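## Task

Cover plate M06 and plate M60 each with a lid seated all the way down. Each plate has to finish in its original nest, lying flat within the locators, with its A1 well at the corner labelled A1. Anything held in place only by the robot at the end does not count. Release everything and move the gripper away at the end.

## Robot and tools

SETUP. A single arm with a two-finger gripper works over a table holding plate nests, plates, lids and a fixed bar-code scanner next to nest RD. A plate's ID is not printed for you: to learn it, lay the plate flat in nest RD with its A1 well (the cut-off corner) at the nest corner marked A1, and keep the scanner's line of sight clear. The result then reports the ID. Something may occasionally tug a held part or nudge a loose one. Never let anything leave the table.

FRAMES. Reported positions use the scene frame: origin on the table top under the arm base, +z up, +y to the left when looking along +x. The base itself may be slightly tilted. end_effector_position is in metres and is the point between the closed finger pads; end_effector_quat_wxyz is the gripper orientation. Reported position can be somewhat off, more so when the arm is stretched far. In the gripper's own axes, the fingers point along +z and close along y. Closed fingertips extend about 33 mm past the reported point (about 9 mm when fully open), and closing pushes the tips roughly 24 mm further out, so keep clearance above surfaces before closing.

TOOL execute_actions. Argument: actions, a list run in order; an empty list just returns state and images. Each action may have rows, steps and until.
- rows: up to 15 rows, each applied for one control step of 1/30 s. Each row is 9 numbers, all in [-1, 1], in this order: dx, dy, dz, rx, ry, rz, position, force_limit, speed. There is one arm, so one row list.
- dx, dy, dz, rx, ry, rz: an offset, not a pose. It is expressed in the gripper's own axes and measured from the gripper pose at the start of that action (for a call's first action, the last pose reported in this scene). Every row in the action refers to that same start, not to the preceding row. Scale: 1.0 equals 0.6 m for translation and 180 degrees for rotation; rx, ry, rz form a single rotation vector. Each control step the command is clipped to within 70 mm and 16 degrees of the measured pose, and position is favoured over orientation if both cannot be met.
- position: finger opening, absolute. +1 is fully open (140 mm), pads touch near -0.8, and -1 closes until blocked.
- force_limit: squeeze strength; on parts up to 40 mm wide roughly 14 N at -1, 60 N at 0, 107 N at +1.
- speed: finger closing/opening rate, about 30 mm/s at -1, 140 at 0, 250 at +1.
- steps: integer 1 to 450, at least the number of rows, default 15. After the last row the arm keeps heading to that row's target and the gripper keeps its command, so long moves need more steps. A move cut short is not reliably finished later; send the remainder in the next action.
- until: stops the action early once all listed device conditions hold (it does not halt motion). Only the scanner can be named, with fields code (lower-case ID like m60, or no_read) and reads. A number must be given with a comparison, e.g. [">=", 1]; strings may use "=" or "!=". Any invalid value or name makes the whole call rejected before motion.

SMOOTH MOTION. No path planning exists. Ramp offsets gradually across rows (adding 0.01 per row is 6 mm per step) rather than jumping, especially while holding something.

GRIPPING. Close with position -1 and confirm object_status is 2. object_status: 0 moving, 1 blocked while opening, 2 blocked while closing (holding), 3 reached target or pads met (a thin part may still be held). Stopped fingers stay until the position number changes by 0.01 or more, or the object slips. To grip harder while at status 2, raise force_limit and switch position between -1 and -0.98. position_measured is in counts (3 open, 230 pads together), not millimetres.

RESULT LINES. State line gives pose; Hand target shows where the controller is driving; "pose unreachable" means the clearance check (which treats the base mount as arm) altered or blocked the command and the arm will soon rest. Flange force is the estimated external force at the gripper, noisy and including held weight; "no reading" means no estimate. Scanner shows code and reads (count of changes from no_read to an ID). MOTOR HOT warns of heating from holding loads; an OVER-TEMPERATURE FAULT brakes the arm until cooled.

FAULTS TO AVOID. If a joint torque reaches its limit (waist, shoulder, elbow 148 N m; forearm roll, wrist pitch, wrist roll 37.2 N m, including held weight) or any outside force reaches 150 N, the arm stops for 10 s, yields to the contact and skips the rest of the call. Avoid dropping, slamming, hard hits and strong pushes. Joint ranges in rad: waist -3.491 to 3.491, shoulder -3.140 to 3.140, elbow -1.187 to 4.328, forearm roll -3.316 to 3.316, wrist pitch -3.140 to 3.140, wrist roll -3.927 to 3.927. Joint speed caps: 2.62 rad/s waist and shoulder, 3.14 elbow, 3.93 the wrist joints.

TOOL zoom_image. Arguments: camera (cam_head_left, cam_head_right or cam_wrist, each 504x504) and region [x0, y0, x1, y1] in pixels from the top-left, at most 504 by 504. Gives a closer look at the latest image.

TOOL finished_scene. Argument: scene, the current scene's number. Call only after the goal is met and stable, with the gripper released and clear. It cannot be undone; its result gives the next task. Answering without a tool call ends everything.

Each tool is called after ">>>" as name(argument=value, ...), one argument or row to a line, values as JSON.

## Session

>>> execute_actions(
  actions=[],
)

Scene clock: 0.00 s.
end_effector_position=(-0.0564, +0.4028, +0.2094) position_measured=3 object_status=3 end_effector_quat_wxyz=(+0.157, +0.446, +0.881, +0.004)
Joint positions: [ 2.349 -0.167 -0.722  0.485 -1.138  1.047]
Joint velocities: [-0.    -0.     0.     0.    -0.001  0.   ]
Flange force (N, the push that the arm receives, along the gripper's own x y z axes): no reading
Hand target: -0.056, +0.403, +0.209; +0.157, +0.446, +0.881, +0.004
scanner: code=no_read reads=0

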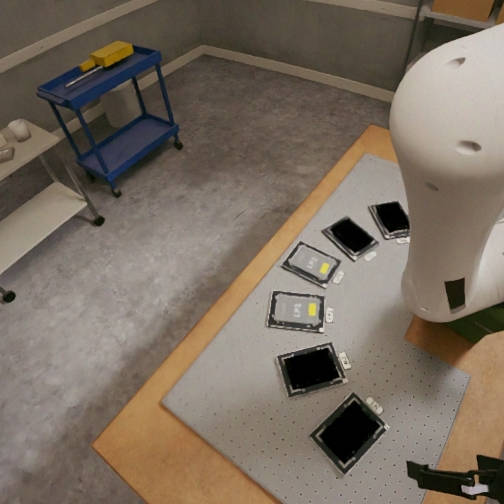

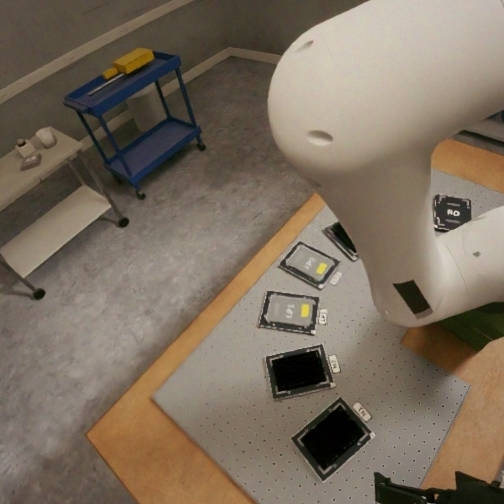

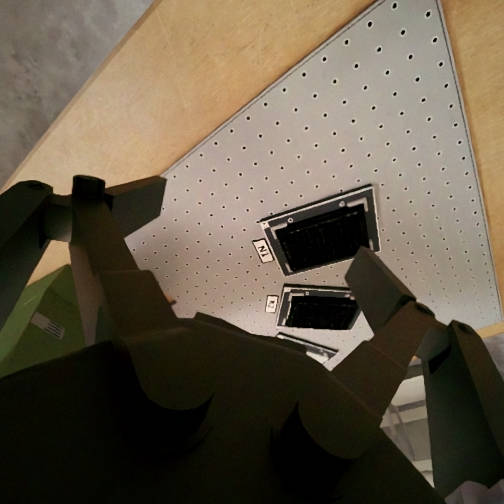

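>>> execute_actions(
  actions=[
    {"rows":[[0,0,0,0.0476,0.0884,0,0.42,0,0]],"steps":28},
    {"rows":[[-0.595,0.465,0.12,0,0,-0.504,0.42,0,0]],"steps":70},
    {"rows":[[0,0,0,-0.2,0,0,0.42,0,0]],"steps":32},
  ],
)

>>> zoom_image(
  camera="cam_wrist",
  region=[220,30,504,260],
)

Scene clock: 9.53 s.
end_effector_position=(+0.3691, +0.2810, +0.1311) position_measured=76 object_status=3 end_effector_quat_wxyz=(+0.173, -0.285, +0.933, +0.139)
Joint positions: [ 0.448  0.067 -1.162  0.932  0.615  3.706]
Joint velocities: [-0.944  0.284  0.01   1.321  0.628 -0.412]
Flange force (N, the push that the arm receives, along the gripper's own x y z axes): no reading
Flange force at the end of the 1st action (N, along the gripper's axes at the end of the call): [0.9 -6.1 1.8]
Flange force at the end of the 2nd action (N, along the gripper's axes at the end of the call): no reading
Hand target: +0.368, +0.280, +0.132; +0.154, -0.286, +0.932, +0.163
Off the commanded pose: 0.007 m, 20 deg; orientation clipped at the last step of the last action.
scanner: code=no_read reads=0

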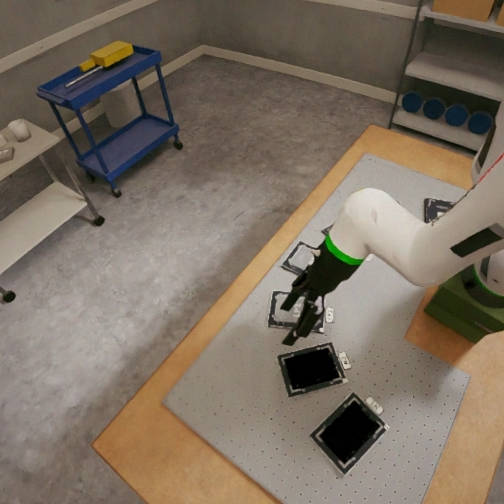

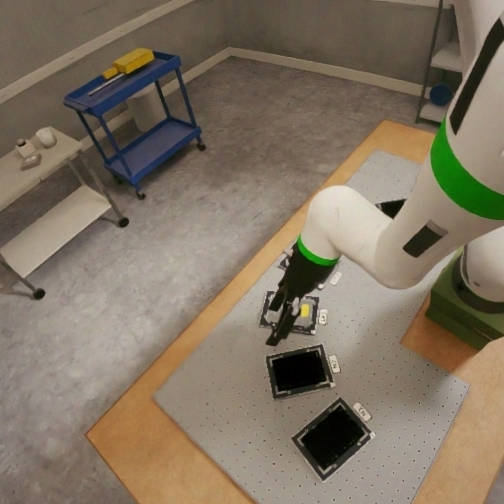

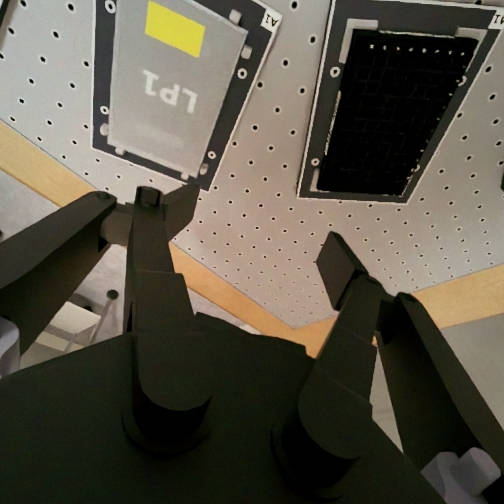

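Region (220, 30, 504, 260) of cam_wrist's 504x504 image, scaled by 1.775, with more detail than that image has; it fills the top 408 rows of this view, and the rest is white.

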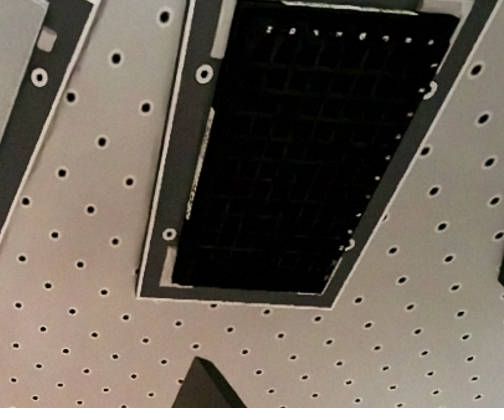

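>>> execute_actions(
  actions=[
    {"rows":[[0,0,-0.2,0,0,0.6667,0.42,0,0]],"steps":45},
    {"rows":[[0,0,0,0,0,0.6667,0.42,0,0]],"steps":36},
    {"rows":[[0,0,0,0,0,0.6667,0.42,0,0]],"steps":40},
  ],
)

Scene clock: 17.00 s.
end_effector_position=(+0.3519, +0.2460, +0.2286) position_measured=76 object_status=3 end_effector_quat_wxyz=(-0.272, +0.655, -0.690, -0.146)
Joint positions: [-0.392  0.018 -1.19   1.823  1.117 -1.807]
Joint velocities: [ 0.052 -0.135  0.     0.041 -0.103 -1.456]
Flange force (N, the push that the arm receives, along the gripper's own x y z axes): no reading
Flange force at the end of the 1st action (N, along the gripper's axes at the end of the call): no reading
Flange force at the end of the 2nd action (N, along the gripper's axes at the end of the call): no reading
Hand target: +0.352, +0.246, +0.229; -0.249, +0.593, -0.750, -0.157
Off the commanded pose: 0.000 m, 12 deg.
scanner: code=no_read reads=0
joint sent to its limit — the command would take joint 3 (elbow) past its lower limit, so that joint was sent only as far as its limit.

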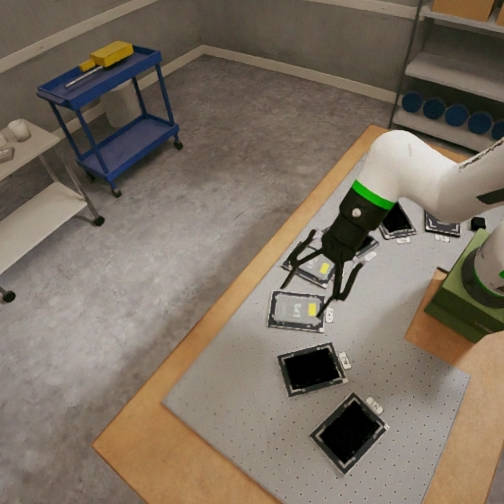

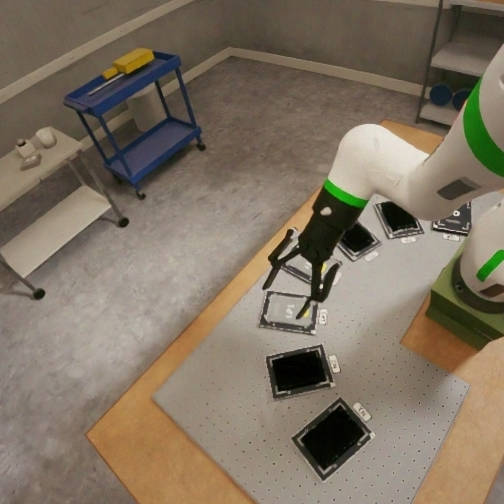

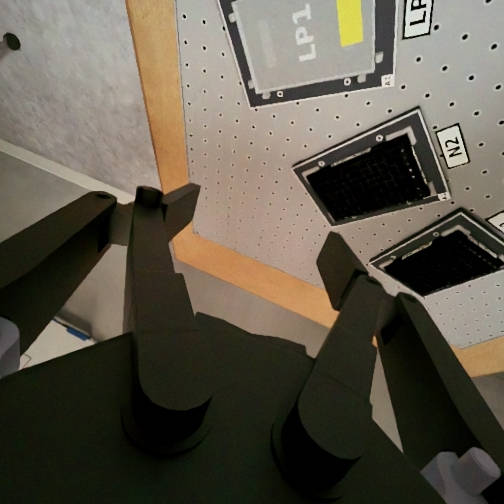

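>>> zoom_image(
  camera="cam_wrist",
  region=[300,110,420,190],
)

>>> zoom_image(
  camera="cam_wrist",
  region=[370,210,470,280],
)

>>> execute_actions(
  actions=[],
)

Region (300, 110, 420, 190) of cam_wrist's 504x504 image, scaled by 4.200, with more detail than that image has.

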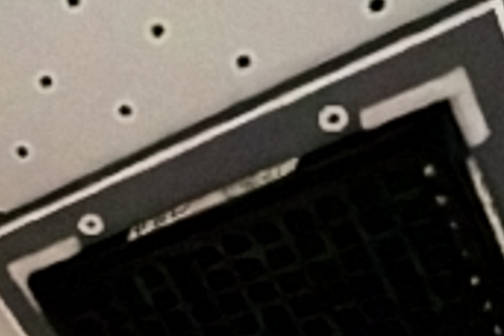

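Region (370, 210, 470, 280) of cam_wrist's 504x504 image, scaled by 5.040, with more detail than that image has; it fills the top 353 rows of this view, and the rest is white.

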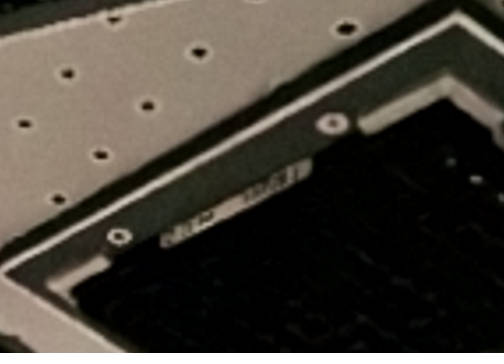

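Scene clock: 22.03 s.
end_effector_position=(+0.3522, +0.2459, +0.2289) position_measured=76 object_status=3 end_effector_quat_wxyz=(+0.249, -0.593, +0.750, +0.157)
Joint positions: [-0.378 -0.019 -1.19   1.834  1.088 -2.028]
Joint velocities: [ 0.001  0.001  0.    -0.     0.001 -0.   ]
Flange force (N, the push that the arm receives, along the gripper's own x y z axes): no reading
Hand target: +0.352, +0.246, +0.229; +0.249, -0.593, +0.750, +0.157
Off the commanded pose: 0.000 m, 3 deg.
scanner: code=no_read reads=0

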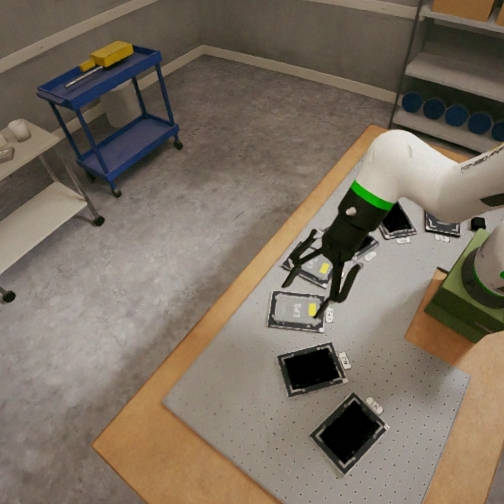

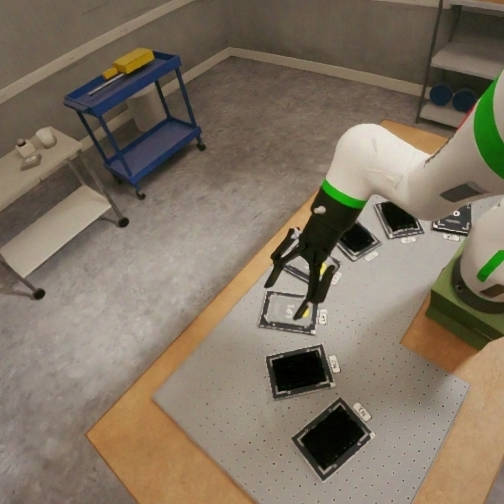

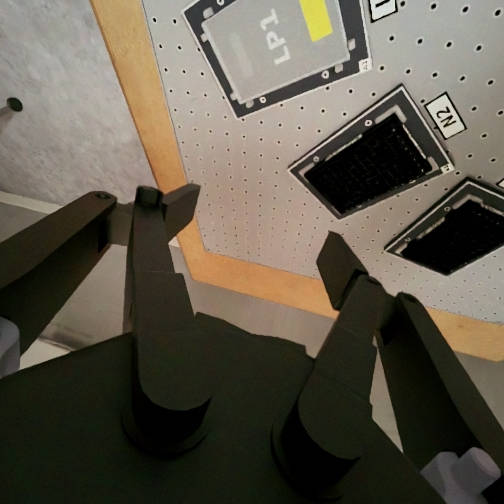

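>>> execute_actions(
  actions=[
    {"rows":[[0.197,-0.215,-0.057,-0.0203,0.189,0,0.42,0,0]],"steps":45},
  ],
)

Scene clock: 28.97 s.
end_effector_position=(+0.4512, +0.1014, +0.1993) position_measured=76 object_status=3 end_effector_quat_wxyz=(+0.002, -0.620, +0.784, -0.001)
Joint positions: [-0.387  0.22  -0.645  2.569  0.878 -2.657]
Joint velocities: [ 0.    -0.001 -0.     0.001  0.    -0.   ]
Flange force (N, the push that the arm receives, along the gripper's own x y z axes): [2.4 6.7 -0.4]
Hand target: +0.451, +0.101, +0.199; +0.002, -0.620, +0.784, -0.001
Off the commanded pose: 0.002 m, 0 deg.
scanner: code=no_read reads=0

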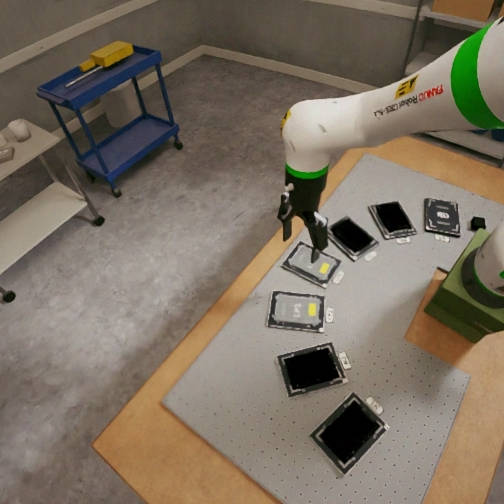

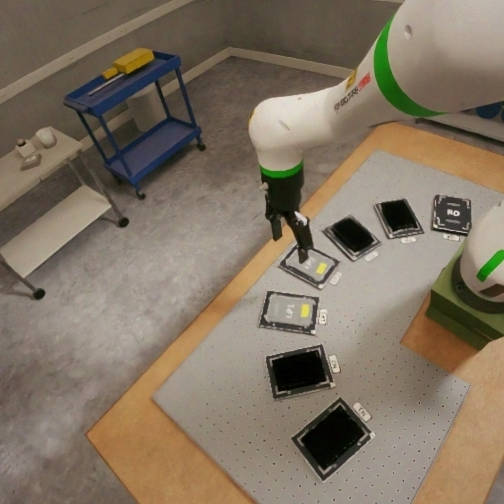

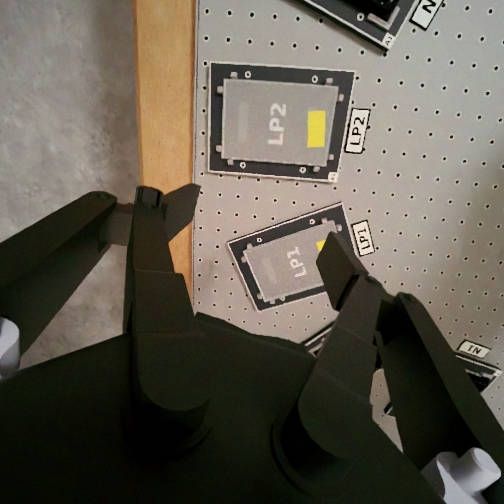

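>>> execute_actions(
  actions=[
    {"rows":[[-0.21,0.257,0.12,0,0,-0.785,0.42,0,0]],"steps":65},
    {"rows":[[0,0,0,0.2,0,0,0.42,0,0]],"steps":32},
  ],
)

Scene clock: 37.37 s.
end_effector_position=(+0.3294, +0.2584, +0.1269) position_measured=76 object_status=3 end_effector_quat_wxyz=(-0.290, +0.900, +0.310, -0.101)
Joint positions: [-0.198  0.51  -0.707  2.252  1.18   0.035]
Joint velocities: [ 0.001  0.001 -0.001  0.    -0.001 -0.   ]
Flange force (N, the push that the arm receives, along the gripper's own x y z axes): [-5.7 -5.3 -0.2]
Flange force at the end of the 1st action (N, along the gripper's axes at the end of the call): [-6.9 -4.1 1.5]
Hand target: +0.329, +0.258, +0.127; -0.290, +0.900, +0.310, -0.101
Off the commanded pose: 0.001 m, 0 deg.
scanner: code=no_read reads=0

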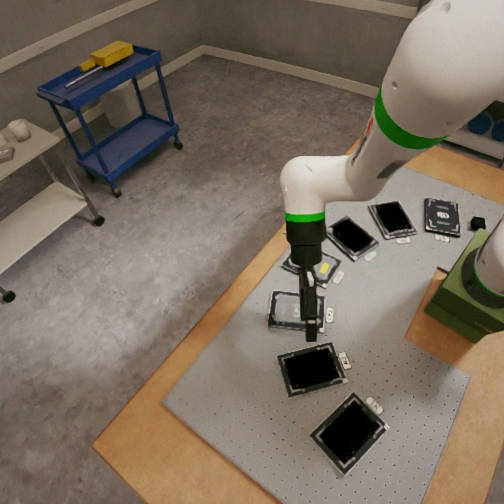

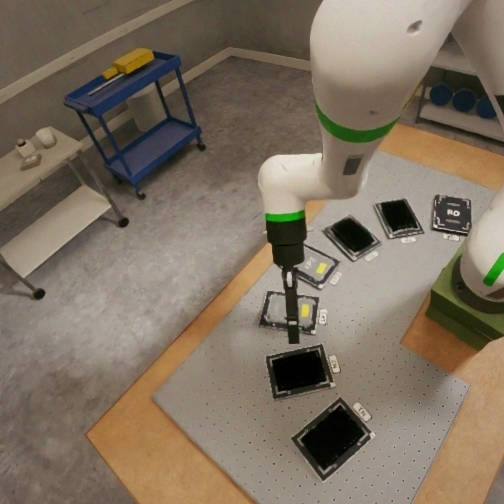

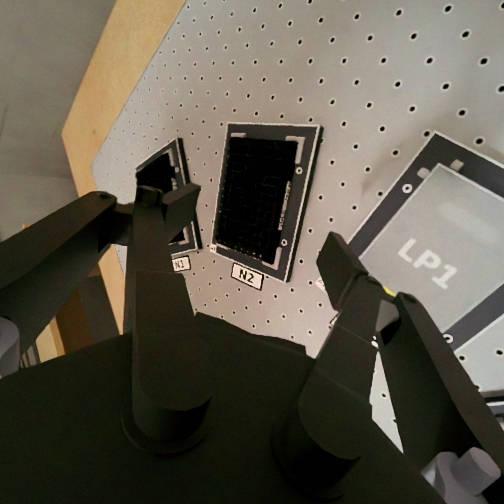

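>>> execute_actions(
  actions=[
    {"rows":[[0,0,0,0,0,0,1,0,1]],"steps":9},
  ],
)

>>> zoom_image(
  camera="cam_wrist",
  region=[255,170,315,230],
)

>>> zoom_image(
  camera="cam_wrist",
  region=[150,170,210,230],
)

Scene clock: 40.30 s.
end_effector_position=(+0.3294, +0.2584, +0.1269) position_measured=3 object_status=0 end_effector_quat_wxyz=(-0.290, +0.900, +0.310, -0.101)
Joint positions: [-0.198  0.51  -0.707  2.252  1.18   0.035]
Joint velocities: [ 0.    -0.     0.001  0.001 -0.     0.   ]
Flange force (N, the push that the arm receives, along the gripper's own x y z axes): [-5.2 -7.6 2.2]
Hand target: +0.329, +0.258, +0.127; -0.290, +0.900, +0.310, -0.101
Off the commanded pose: 0.000 m, 0 deg.
scanner: code=no_read reads=0

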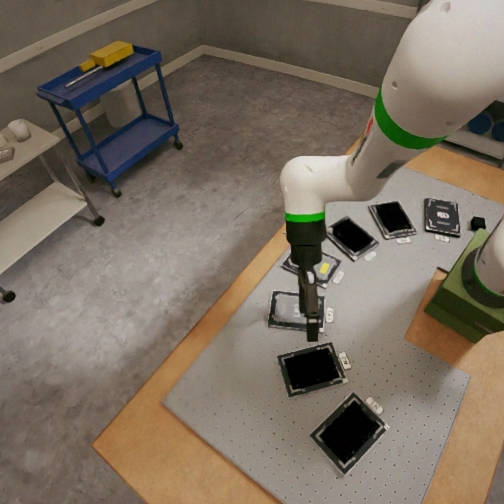

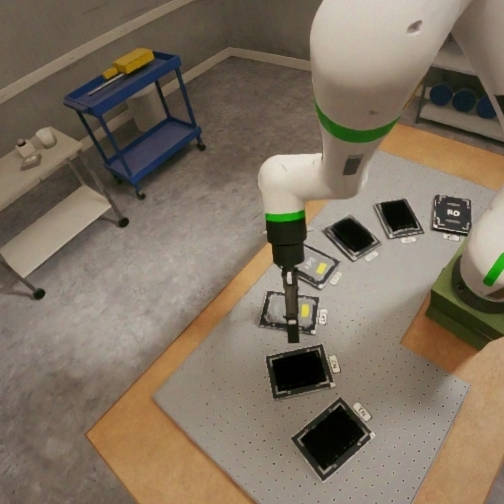

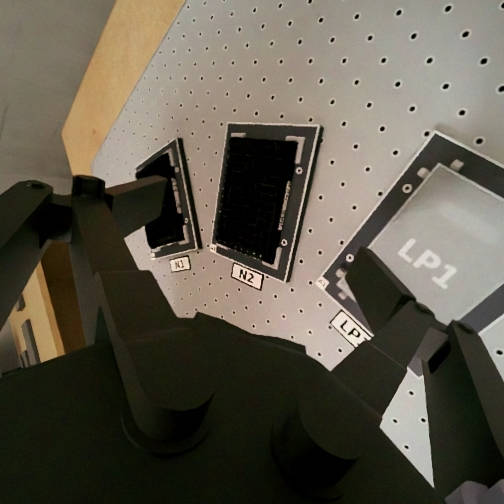

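Region (255, 170, 315, 230) of cam_wrist's 504x504 image, scaled by 8.400, with more detail than that image has.

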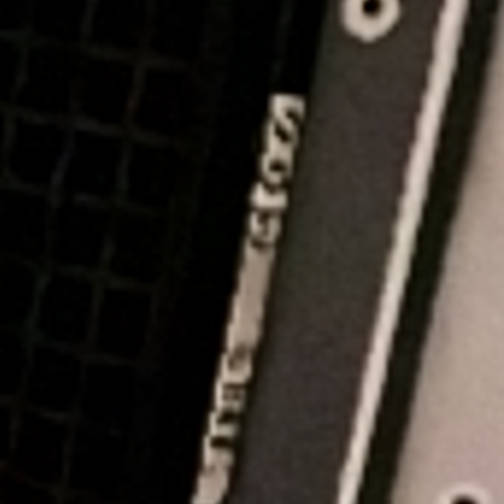

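Region (150, 170, 210, 230) of cam_wrist's 504x504 image, scaled by 8.400, with more detail than that image has.

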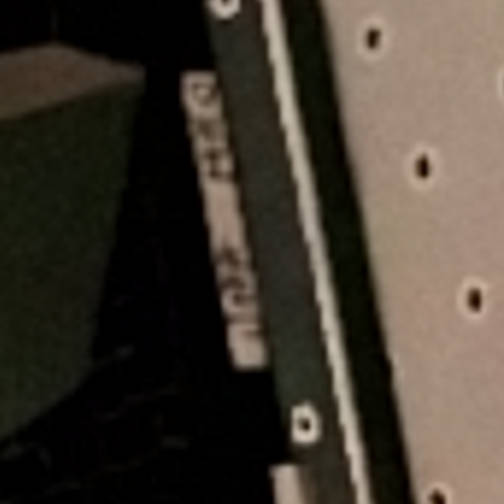

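>>> execute_actions(
  actions=[
    {"rows":[[0,0,0,0,0,0.42,1,0,1]],"steps":36},
    {"rows":[[0,0,0.08,0,-0.09,0,1,0,1]],"steps":22},
  ],
)

Scene clock: 46.60 s.
end_effector_position=(+0.3122, +0.2804, +0.0880) position_measured=3 object_status=3 end_effector_quat_wxyz=(-0.209, +0.856, -0.280, -0.381)
Joint positions: [-0.129  0.812 -0.52   2.253  1.359 -1.229]
Joint velocities: [-0.001  0.001  0.001  0.001  0.002 -0.001]
Flange force (N, the push that the arm receives, along the gripper's own x y z axes): [-12.0 2.3 4.7]
Flange force at the end of the 1st action (N, along the gripper's axes at the end of the call): [1.3 -2.1 0.2]
Hand target: +0.312, +0.280, +0.088; -0.209, +0.856, -0.280, -0.381
Off the commanded pose: 0.000 m, 0 deg.
scanner: code=no_read reads=0

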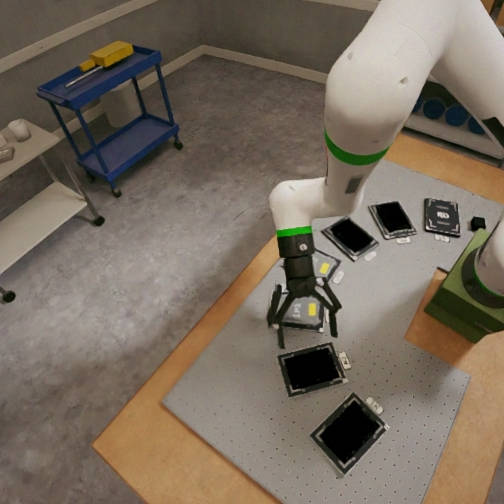

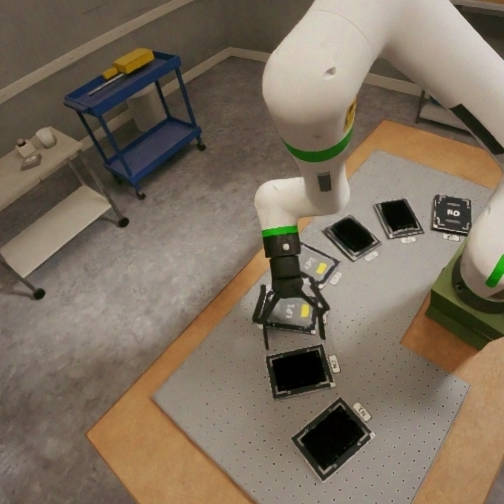

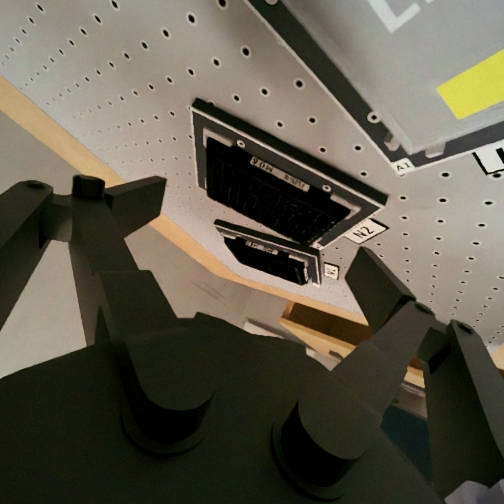

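>>> zoom_image(
  camera="cam_wrist",
  region=[235,140,315,200],
)

>>> zoom_image(
  camera="cam_wrist",
  region=[235,225,295,270],
)

Region (235, 140, 315, 200) of cam_wrist's 504x504 image, scaled by 6.300, with more detail than that image has; it fills the top 378 rows of this view, and the rest is white.

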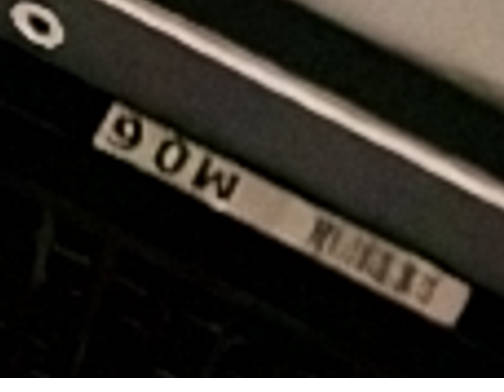

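Region (235, 225, 295, 270) of cam_wrist's 504x504 image, scaled by 8.400, with more detail than that image has; it fills the top 378 rows of this view, and the rest is white.

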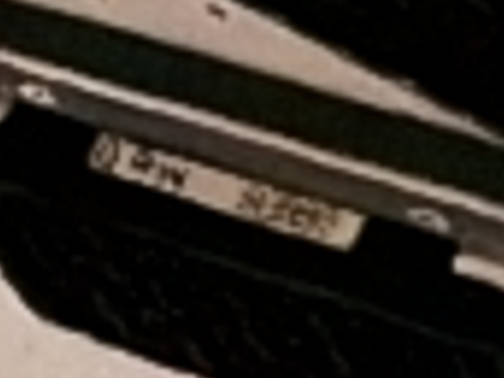

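>>> execute_actions(
  actions=[
    {"rows":[[-0.148,0.003,0.155,0,0,0,1,0,1]],"steps":24},
  ],
)

>>> zoom_image(
  camera="cam_wrist",
  region=[210,160,330,250],
)

Scene clock: 55.97 s.
end_effector_position=(+0.2116, +0.3593, +0.0981) position_measured=3 object_status=3 end_effector_quat_wxyz=(-0.209, +0.856, -0.280, -0.381)
Joint positions: [ 0.09   0.616 -0.811  2.024  1.273 -1.171]
Joint velocities: [ 0.     0.001 -0.    -0.     0.    -0.   ]
Flange force (N, the push that the arm receives, along the gripper's own x y z axes): [-5.6 4.6 0.1]
Hand target: +0.212, +0.359, +0.098; -0.209, +0.856, -0.280, -0.381
Off the commanded pose: 0.001 m, 0 deg.
scanner: code=no_read reads=0

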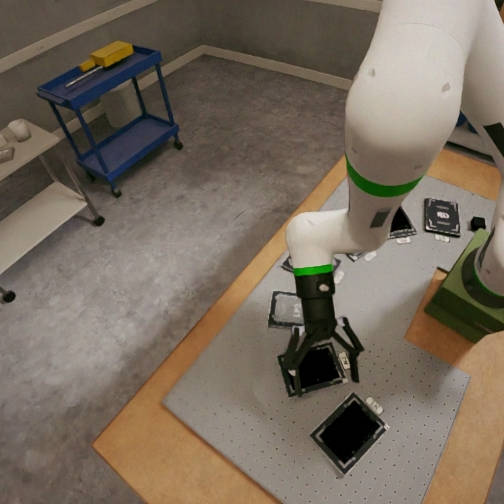

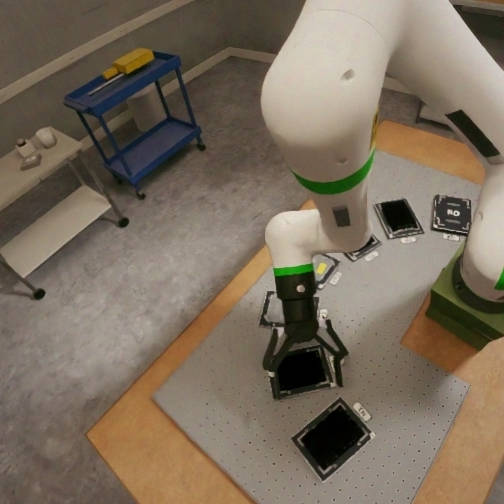

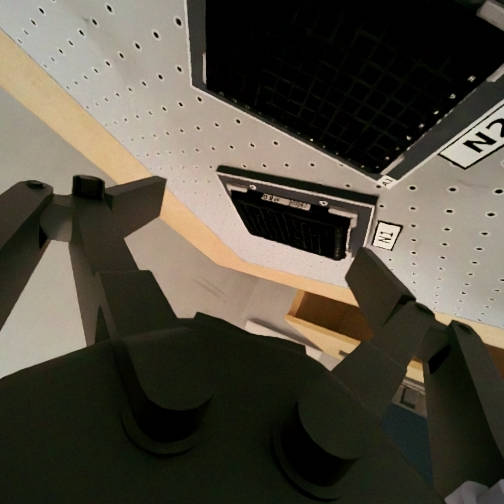

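Region (210, 160, 330, 250) of cam_wrist's 504x504 image, scaled by 4.200, with more detail than that image has; it fills the top 378 rows of this view, and the rest is white.

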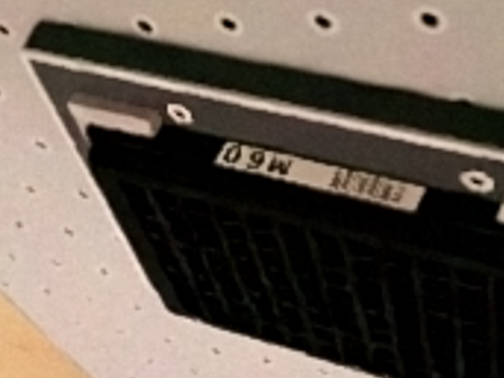

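>>> execute_actions(
  actions=[
    {"rows":[[-0.151,0.04,0.145,-0.0527,0.281,0,0.42,0,0]],"steps":45},
    {"rows":[[0,0,0,0,0,-0.625,0.42,0,0]],"steps":50},
  ],
)

Scene clock: 63.70 s.
end_effector_position=(+0.1037, +0.4155, +0.1092) position_measured=76 object_status=3 end_effector_quat_wxyz=(+0.014, +0.788, +0.615, +0.032)
Joint positions: [ 0.872 -0.167 -0.922  2.729  0.405 -0.863]
Joint velocities: [-0.181 -0.028 -0.291 -0.981 -0.026  1.093]
Flange force (N, the push that the arm receives, along the gripper's own x y z axes): [-8.6 6.7 0.6]
Flange force at the end of the 1st action (N, along the gripper's axes at the end of the call): no reading
Hand target: +0.104, +0.414, +0.109; -0.001, +0.788, +0.616, +0.024
Off the commanded pose: 0.002 m, 5 deg.
scanner: code=no_read reads=0

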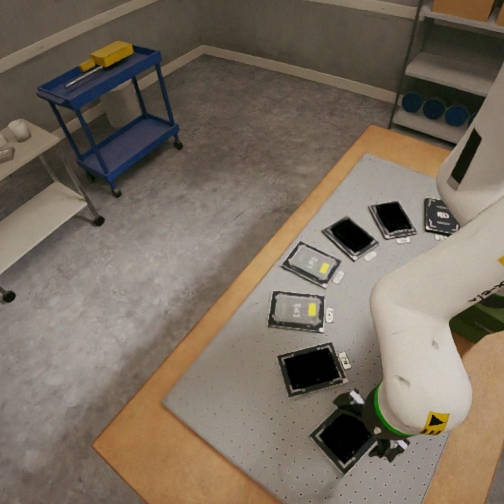

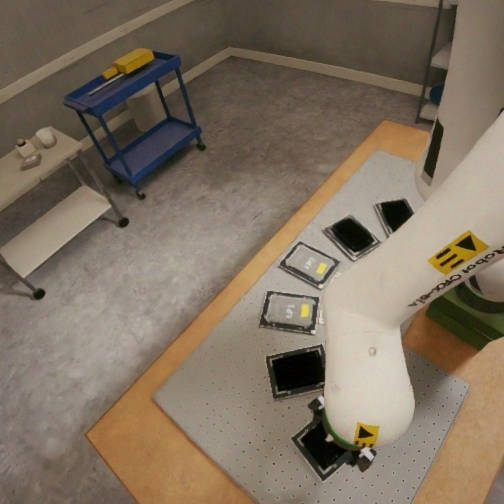

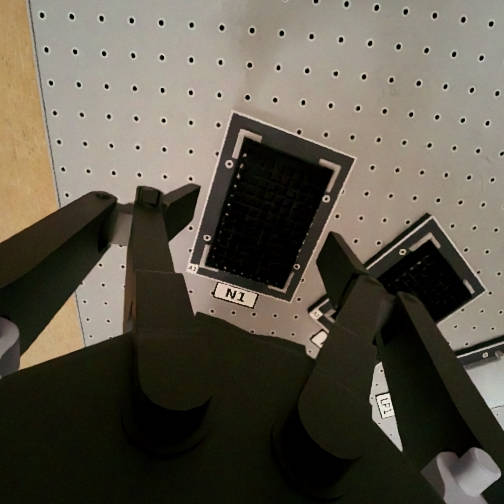

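>>> execute_actions(
  actions=[
    {"rows":[[0,0,0,0.0195,-0.0106,0,0.42,0,0]],"steps":14},
    {"rows":[[-0.214,0.536,0.03,0,0,0.261,0.42,0,0]],"steps":55},
  ],
)

>>> zoom_image(
  camera="cam_wrist",
  region=[100,30,420,350],
)

Scene clock: 71.60 s.
end_effector_position=(+0.3851, +0.2151, +0.0914) position_measured=76 object_status=3 end_effector_quat_wxyz=(-0.001, +0.968, +0.249, +0.000)
Joint positions: [ 0.034  0.237 -0.847  2.256  0.564 -0.399]
Joint velocities: [ 0.     0.    -0.    -0.    -0.001  0.   ]
Flange force (N, the push that the arm receives, along the gripper's own x y z axes): [-5.0 -2.9 0.9]
Flange force at the end of the 1st action (N, along the gripper's axes at the end of the call): [-7.0 8.1 -5.8]
Hand target: +0.385, +0.215, +0.091; -0.001, +0.968, +0.249, +0.000
Off the commanded pose: 0.002 m, 0 deg.
scanner: code=no_read reads=0

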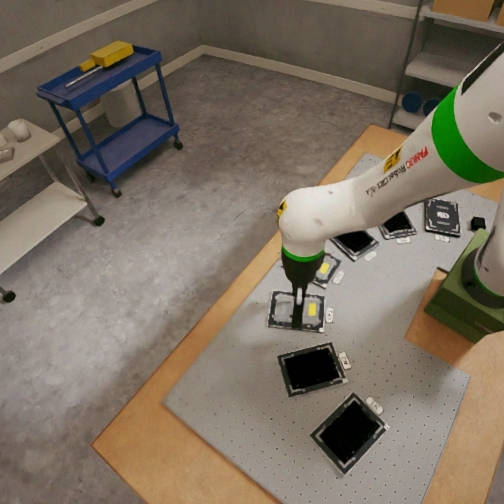

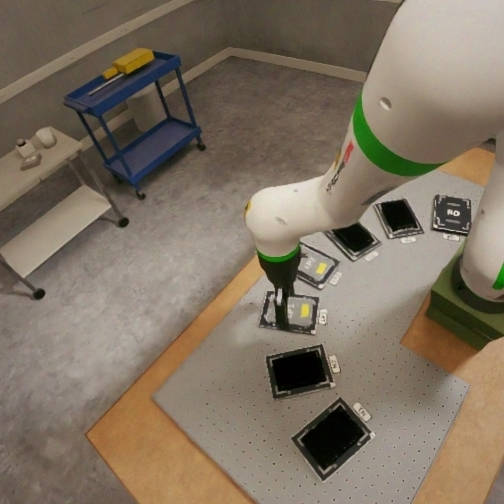

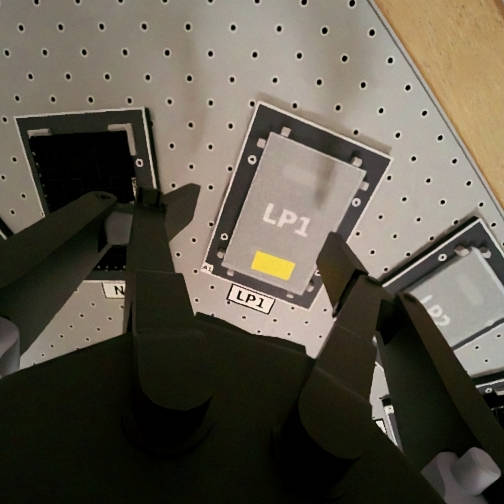

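Region (100, 30, 420, 350) of cam_wrist's 504x504 image, scaled by 1.575, with more detail than that image has.

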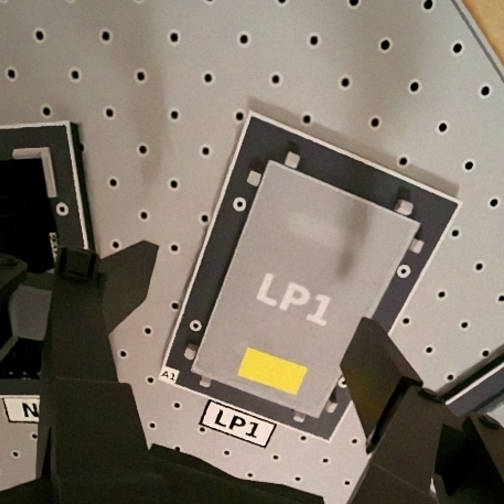

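>>> execute_actions(
  actions=[
    {"rows":[[-0.004,0.042,0.02,0,0,0.021,0.42,0,0],[-0.004,0.042,0.02,0,0,0.021,0.42,0,0],[-0.004,0.042,0.02,0,0,0.021,0.42,0,0],[-0.004,0.042,0.042,0,0,0.021,0.42,0,0]],"steps":20},
  ],
)

>>> zoom_image(
  camera="cam_wrist",
  region=[100,30,420,350],
)

Scene clock: 76.43 s.
end_effector_position=(+0.3953, +0.1918, +0.0662) position_measured=76 object_status=3 end_effector_quat_wxyz=(-0.000, +0.976, +0.217, +0.000)
Joint positions: [ 0.039  0.325 -0.855  2.123  0.506 -0.317]
Joint velocities: [-0.    -0.001  0.    -0.001 -0.     0.   ]
Flange force (N, the push that the arm receives, along the gripper's own x y z axes): no reading
Hand target: +0.395, +0.192, +0.066; -0.000, +0.976, +0.217, +0.000
Off the commanded pose: 0.000 m, 0 deg.
scanner: code=no_read reads=0

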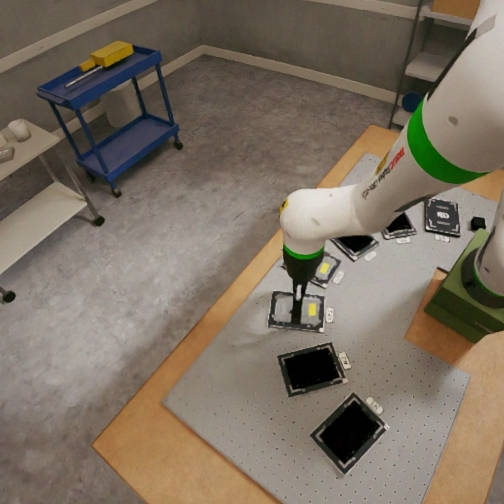

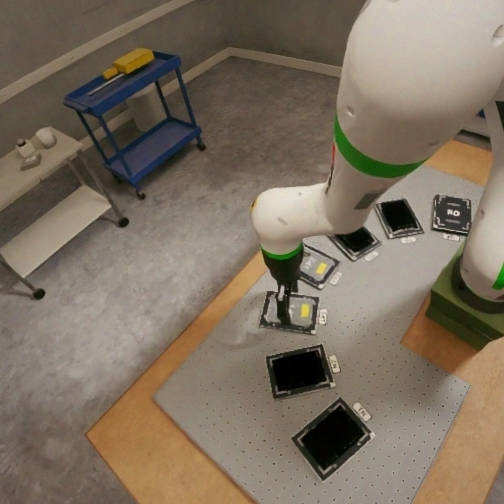

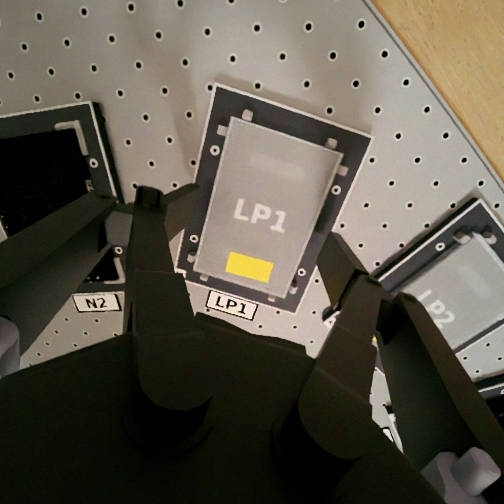

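Region (100, 30, 420, 350) of cam_wrist's 504x504 image, scaled by 1.575, with more detail than that image has.

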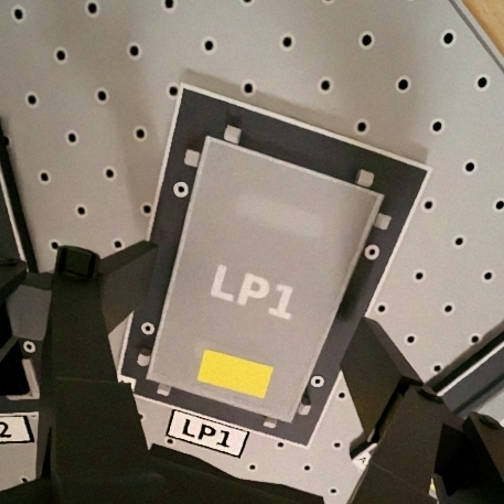

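>>> execute_actions(
  actions=[
    {"rows":[[0,0,0.005,0,0,-0.005,0.42,0,0],[0,0,0.01,0,0,-0.005,0.42,0,0],[0,0,0.015,0,0,-0.005,0.42,0,0],[0,0,0.02,0,0,-0.005,0.42,0,0],[0,0,0.0275,0,0,-0.005,0.36,0,0]],"steps":22},
  ],
)

>>> zoom_image(
  camera="cam_wrist",
  region=[100,30,420,350],
)

Scene clock: 81.67 s.
end_effector_position=(+0.3952, +0.1916, +0.0497) position_measured=84 object_status=3 end_effector_quat_wxyz=(-0.000, +0.974, +0.225, -0.000)
Joint positions: [ 0.085  0.363 -0.861  2.021  0.47  -0.234]
Joint velocities: [-0.001  0.001  0.001  0.     0.     0.   ]
Flange force (N, the push that the arm receives, along the gripper's own x y z axes): no reading
Hand target: +0.395, +0.192, +0.050; -0.000, +0.974, +0.225, -0.000
Off the commanded pose: 0.000 m, 0 deg.
scanner: code=no_read reads=0

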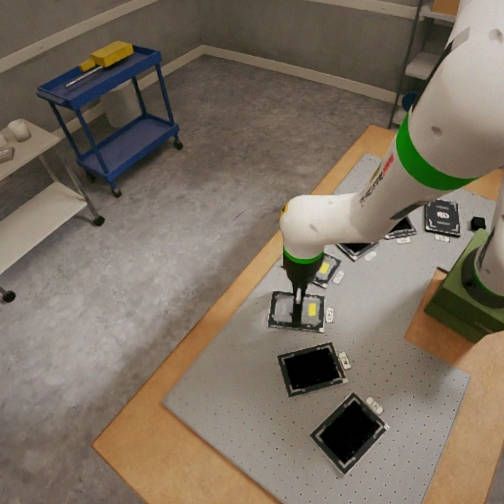

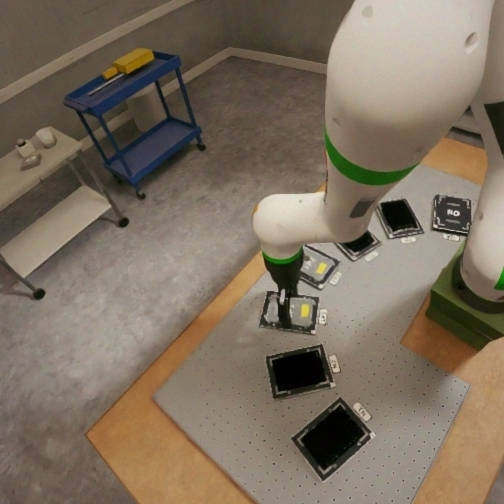

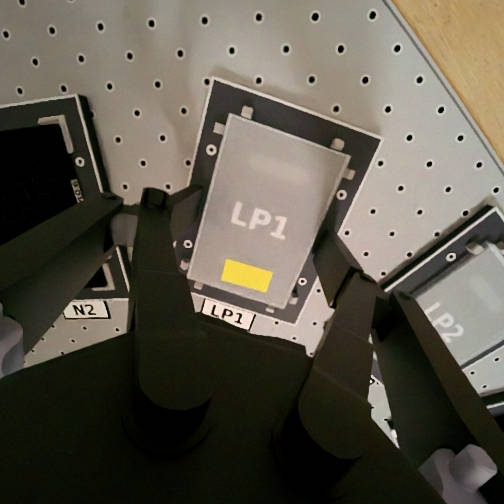

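Region (100, 30, 420, 350) of cam_wrist's 504x504 image, scaled by 1.575, with more detail than that image has.

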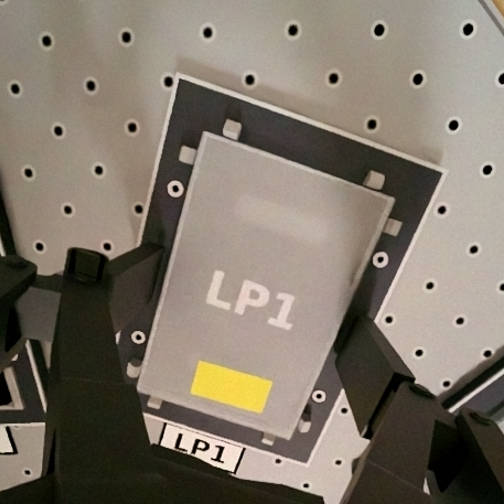

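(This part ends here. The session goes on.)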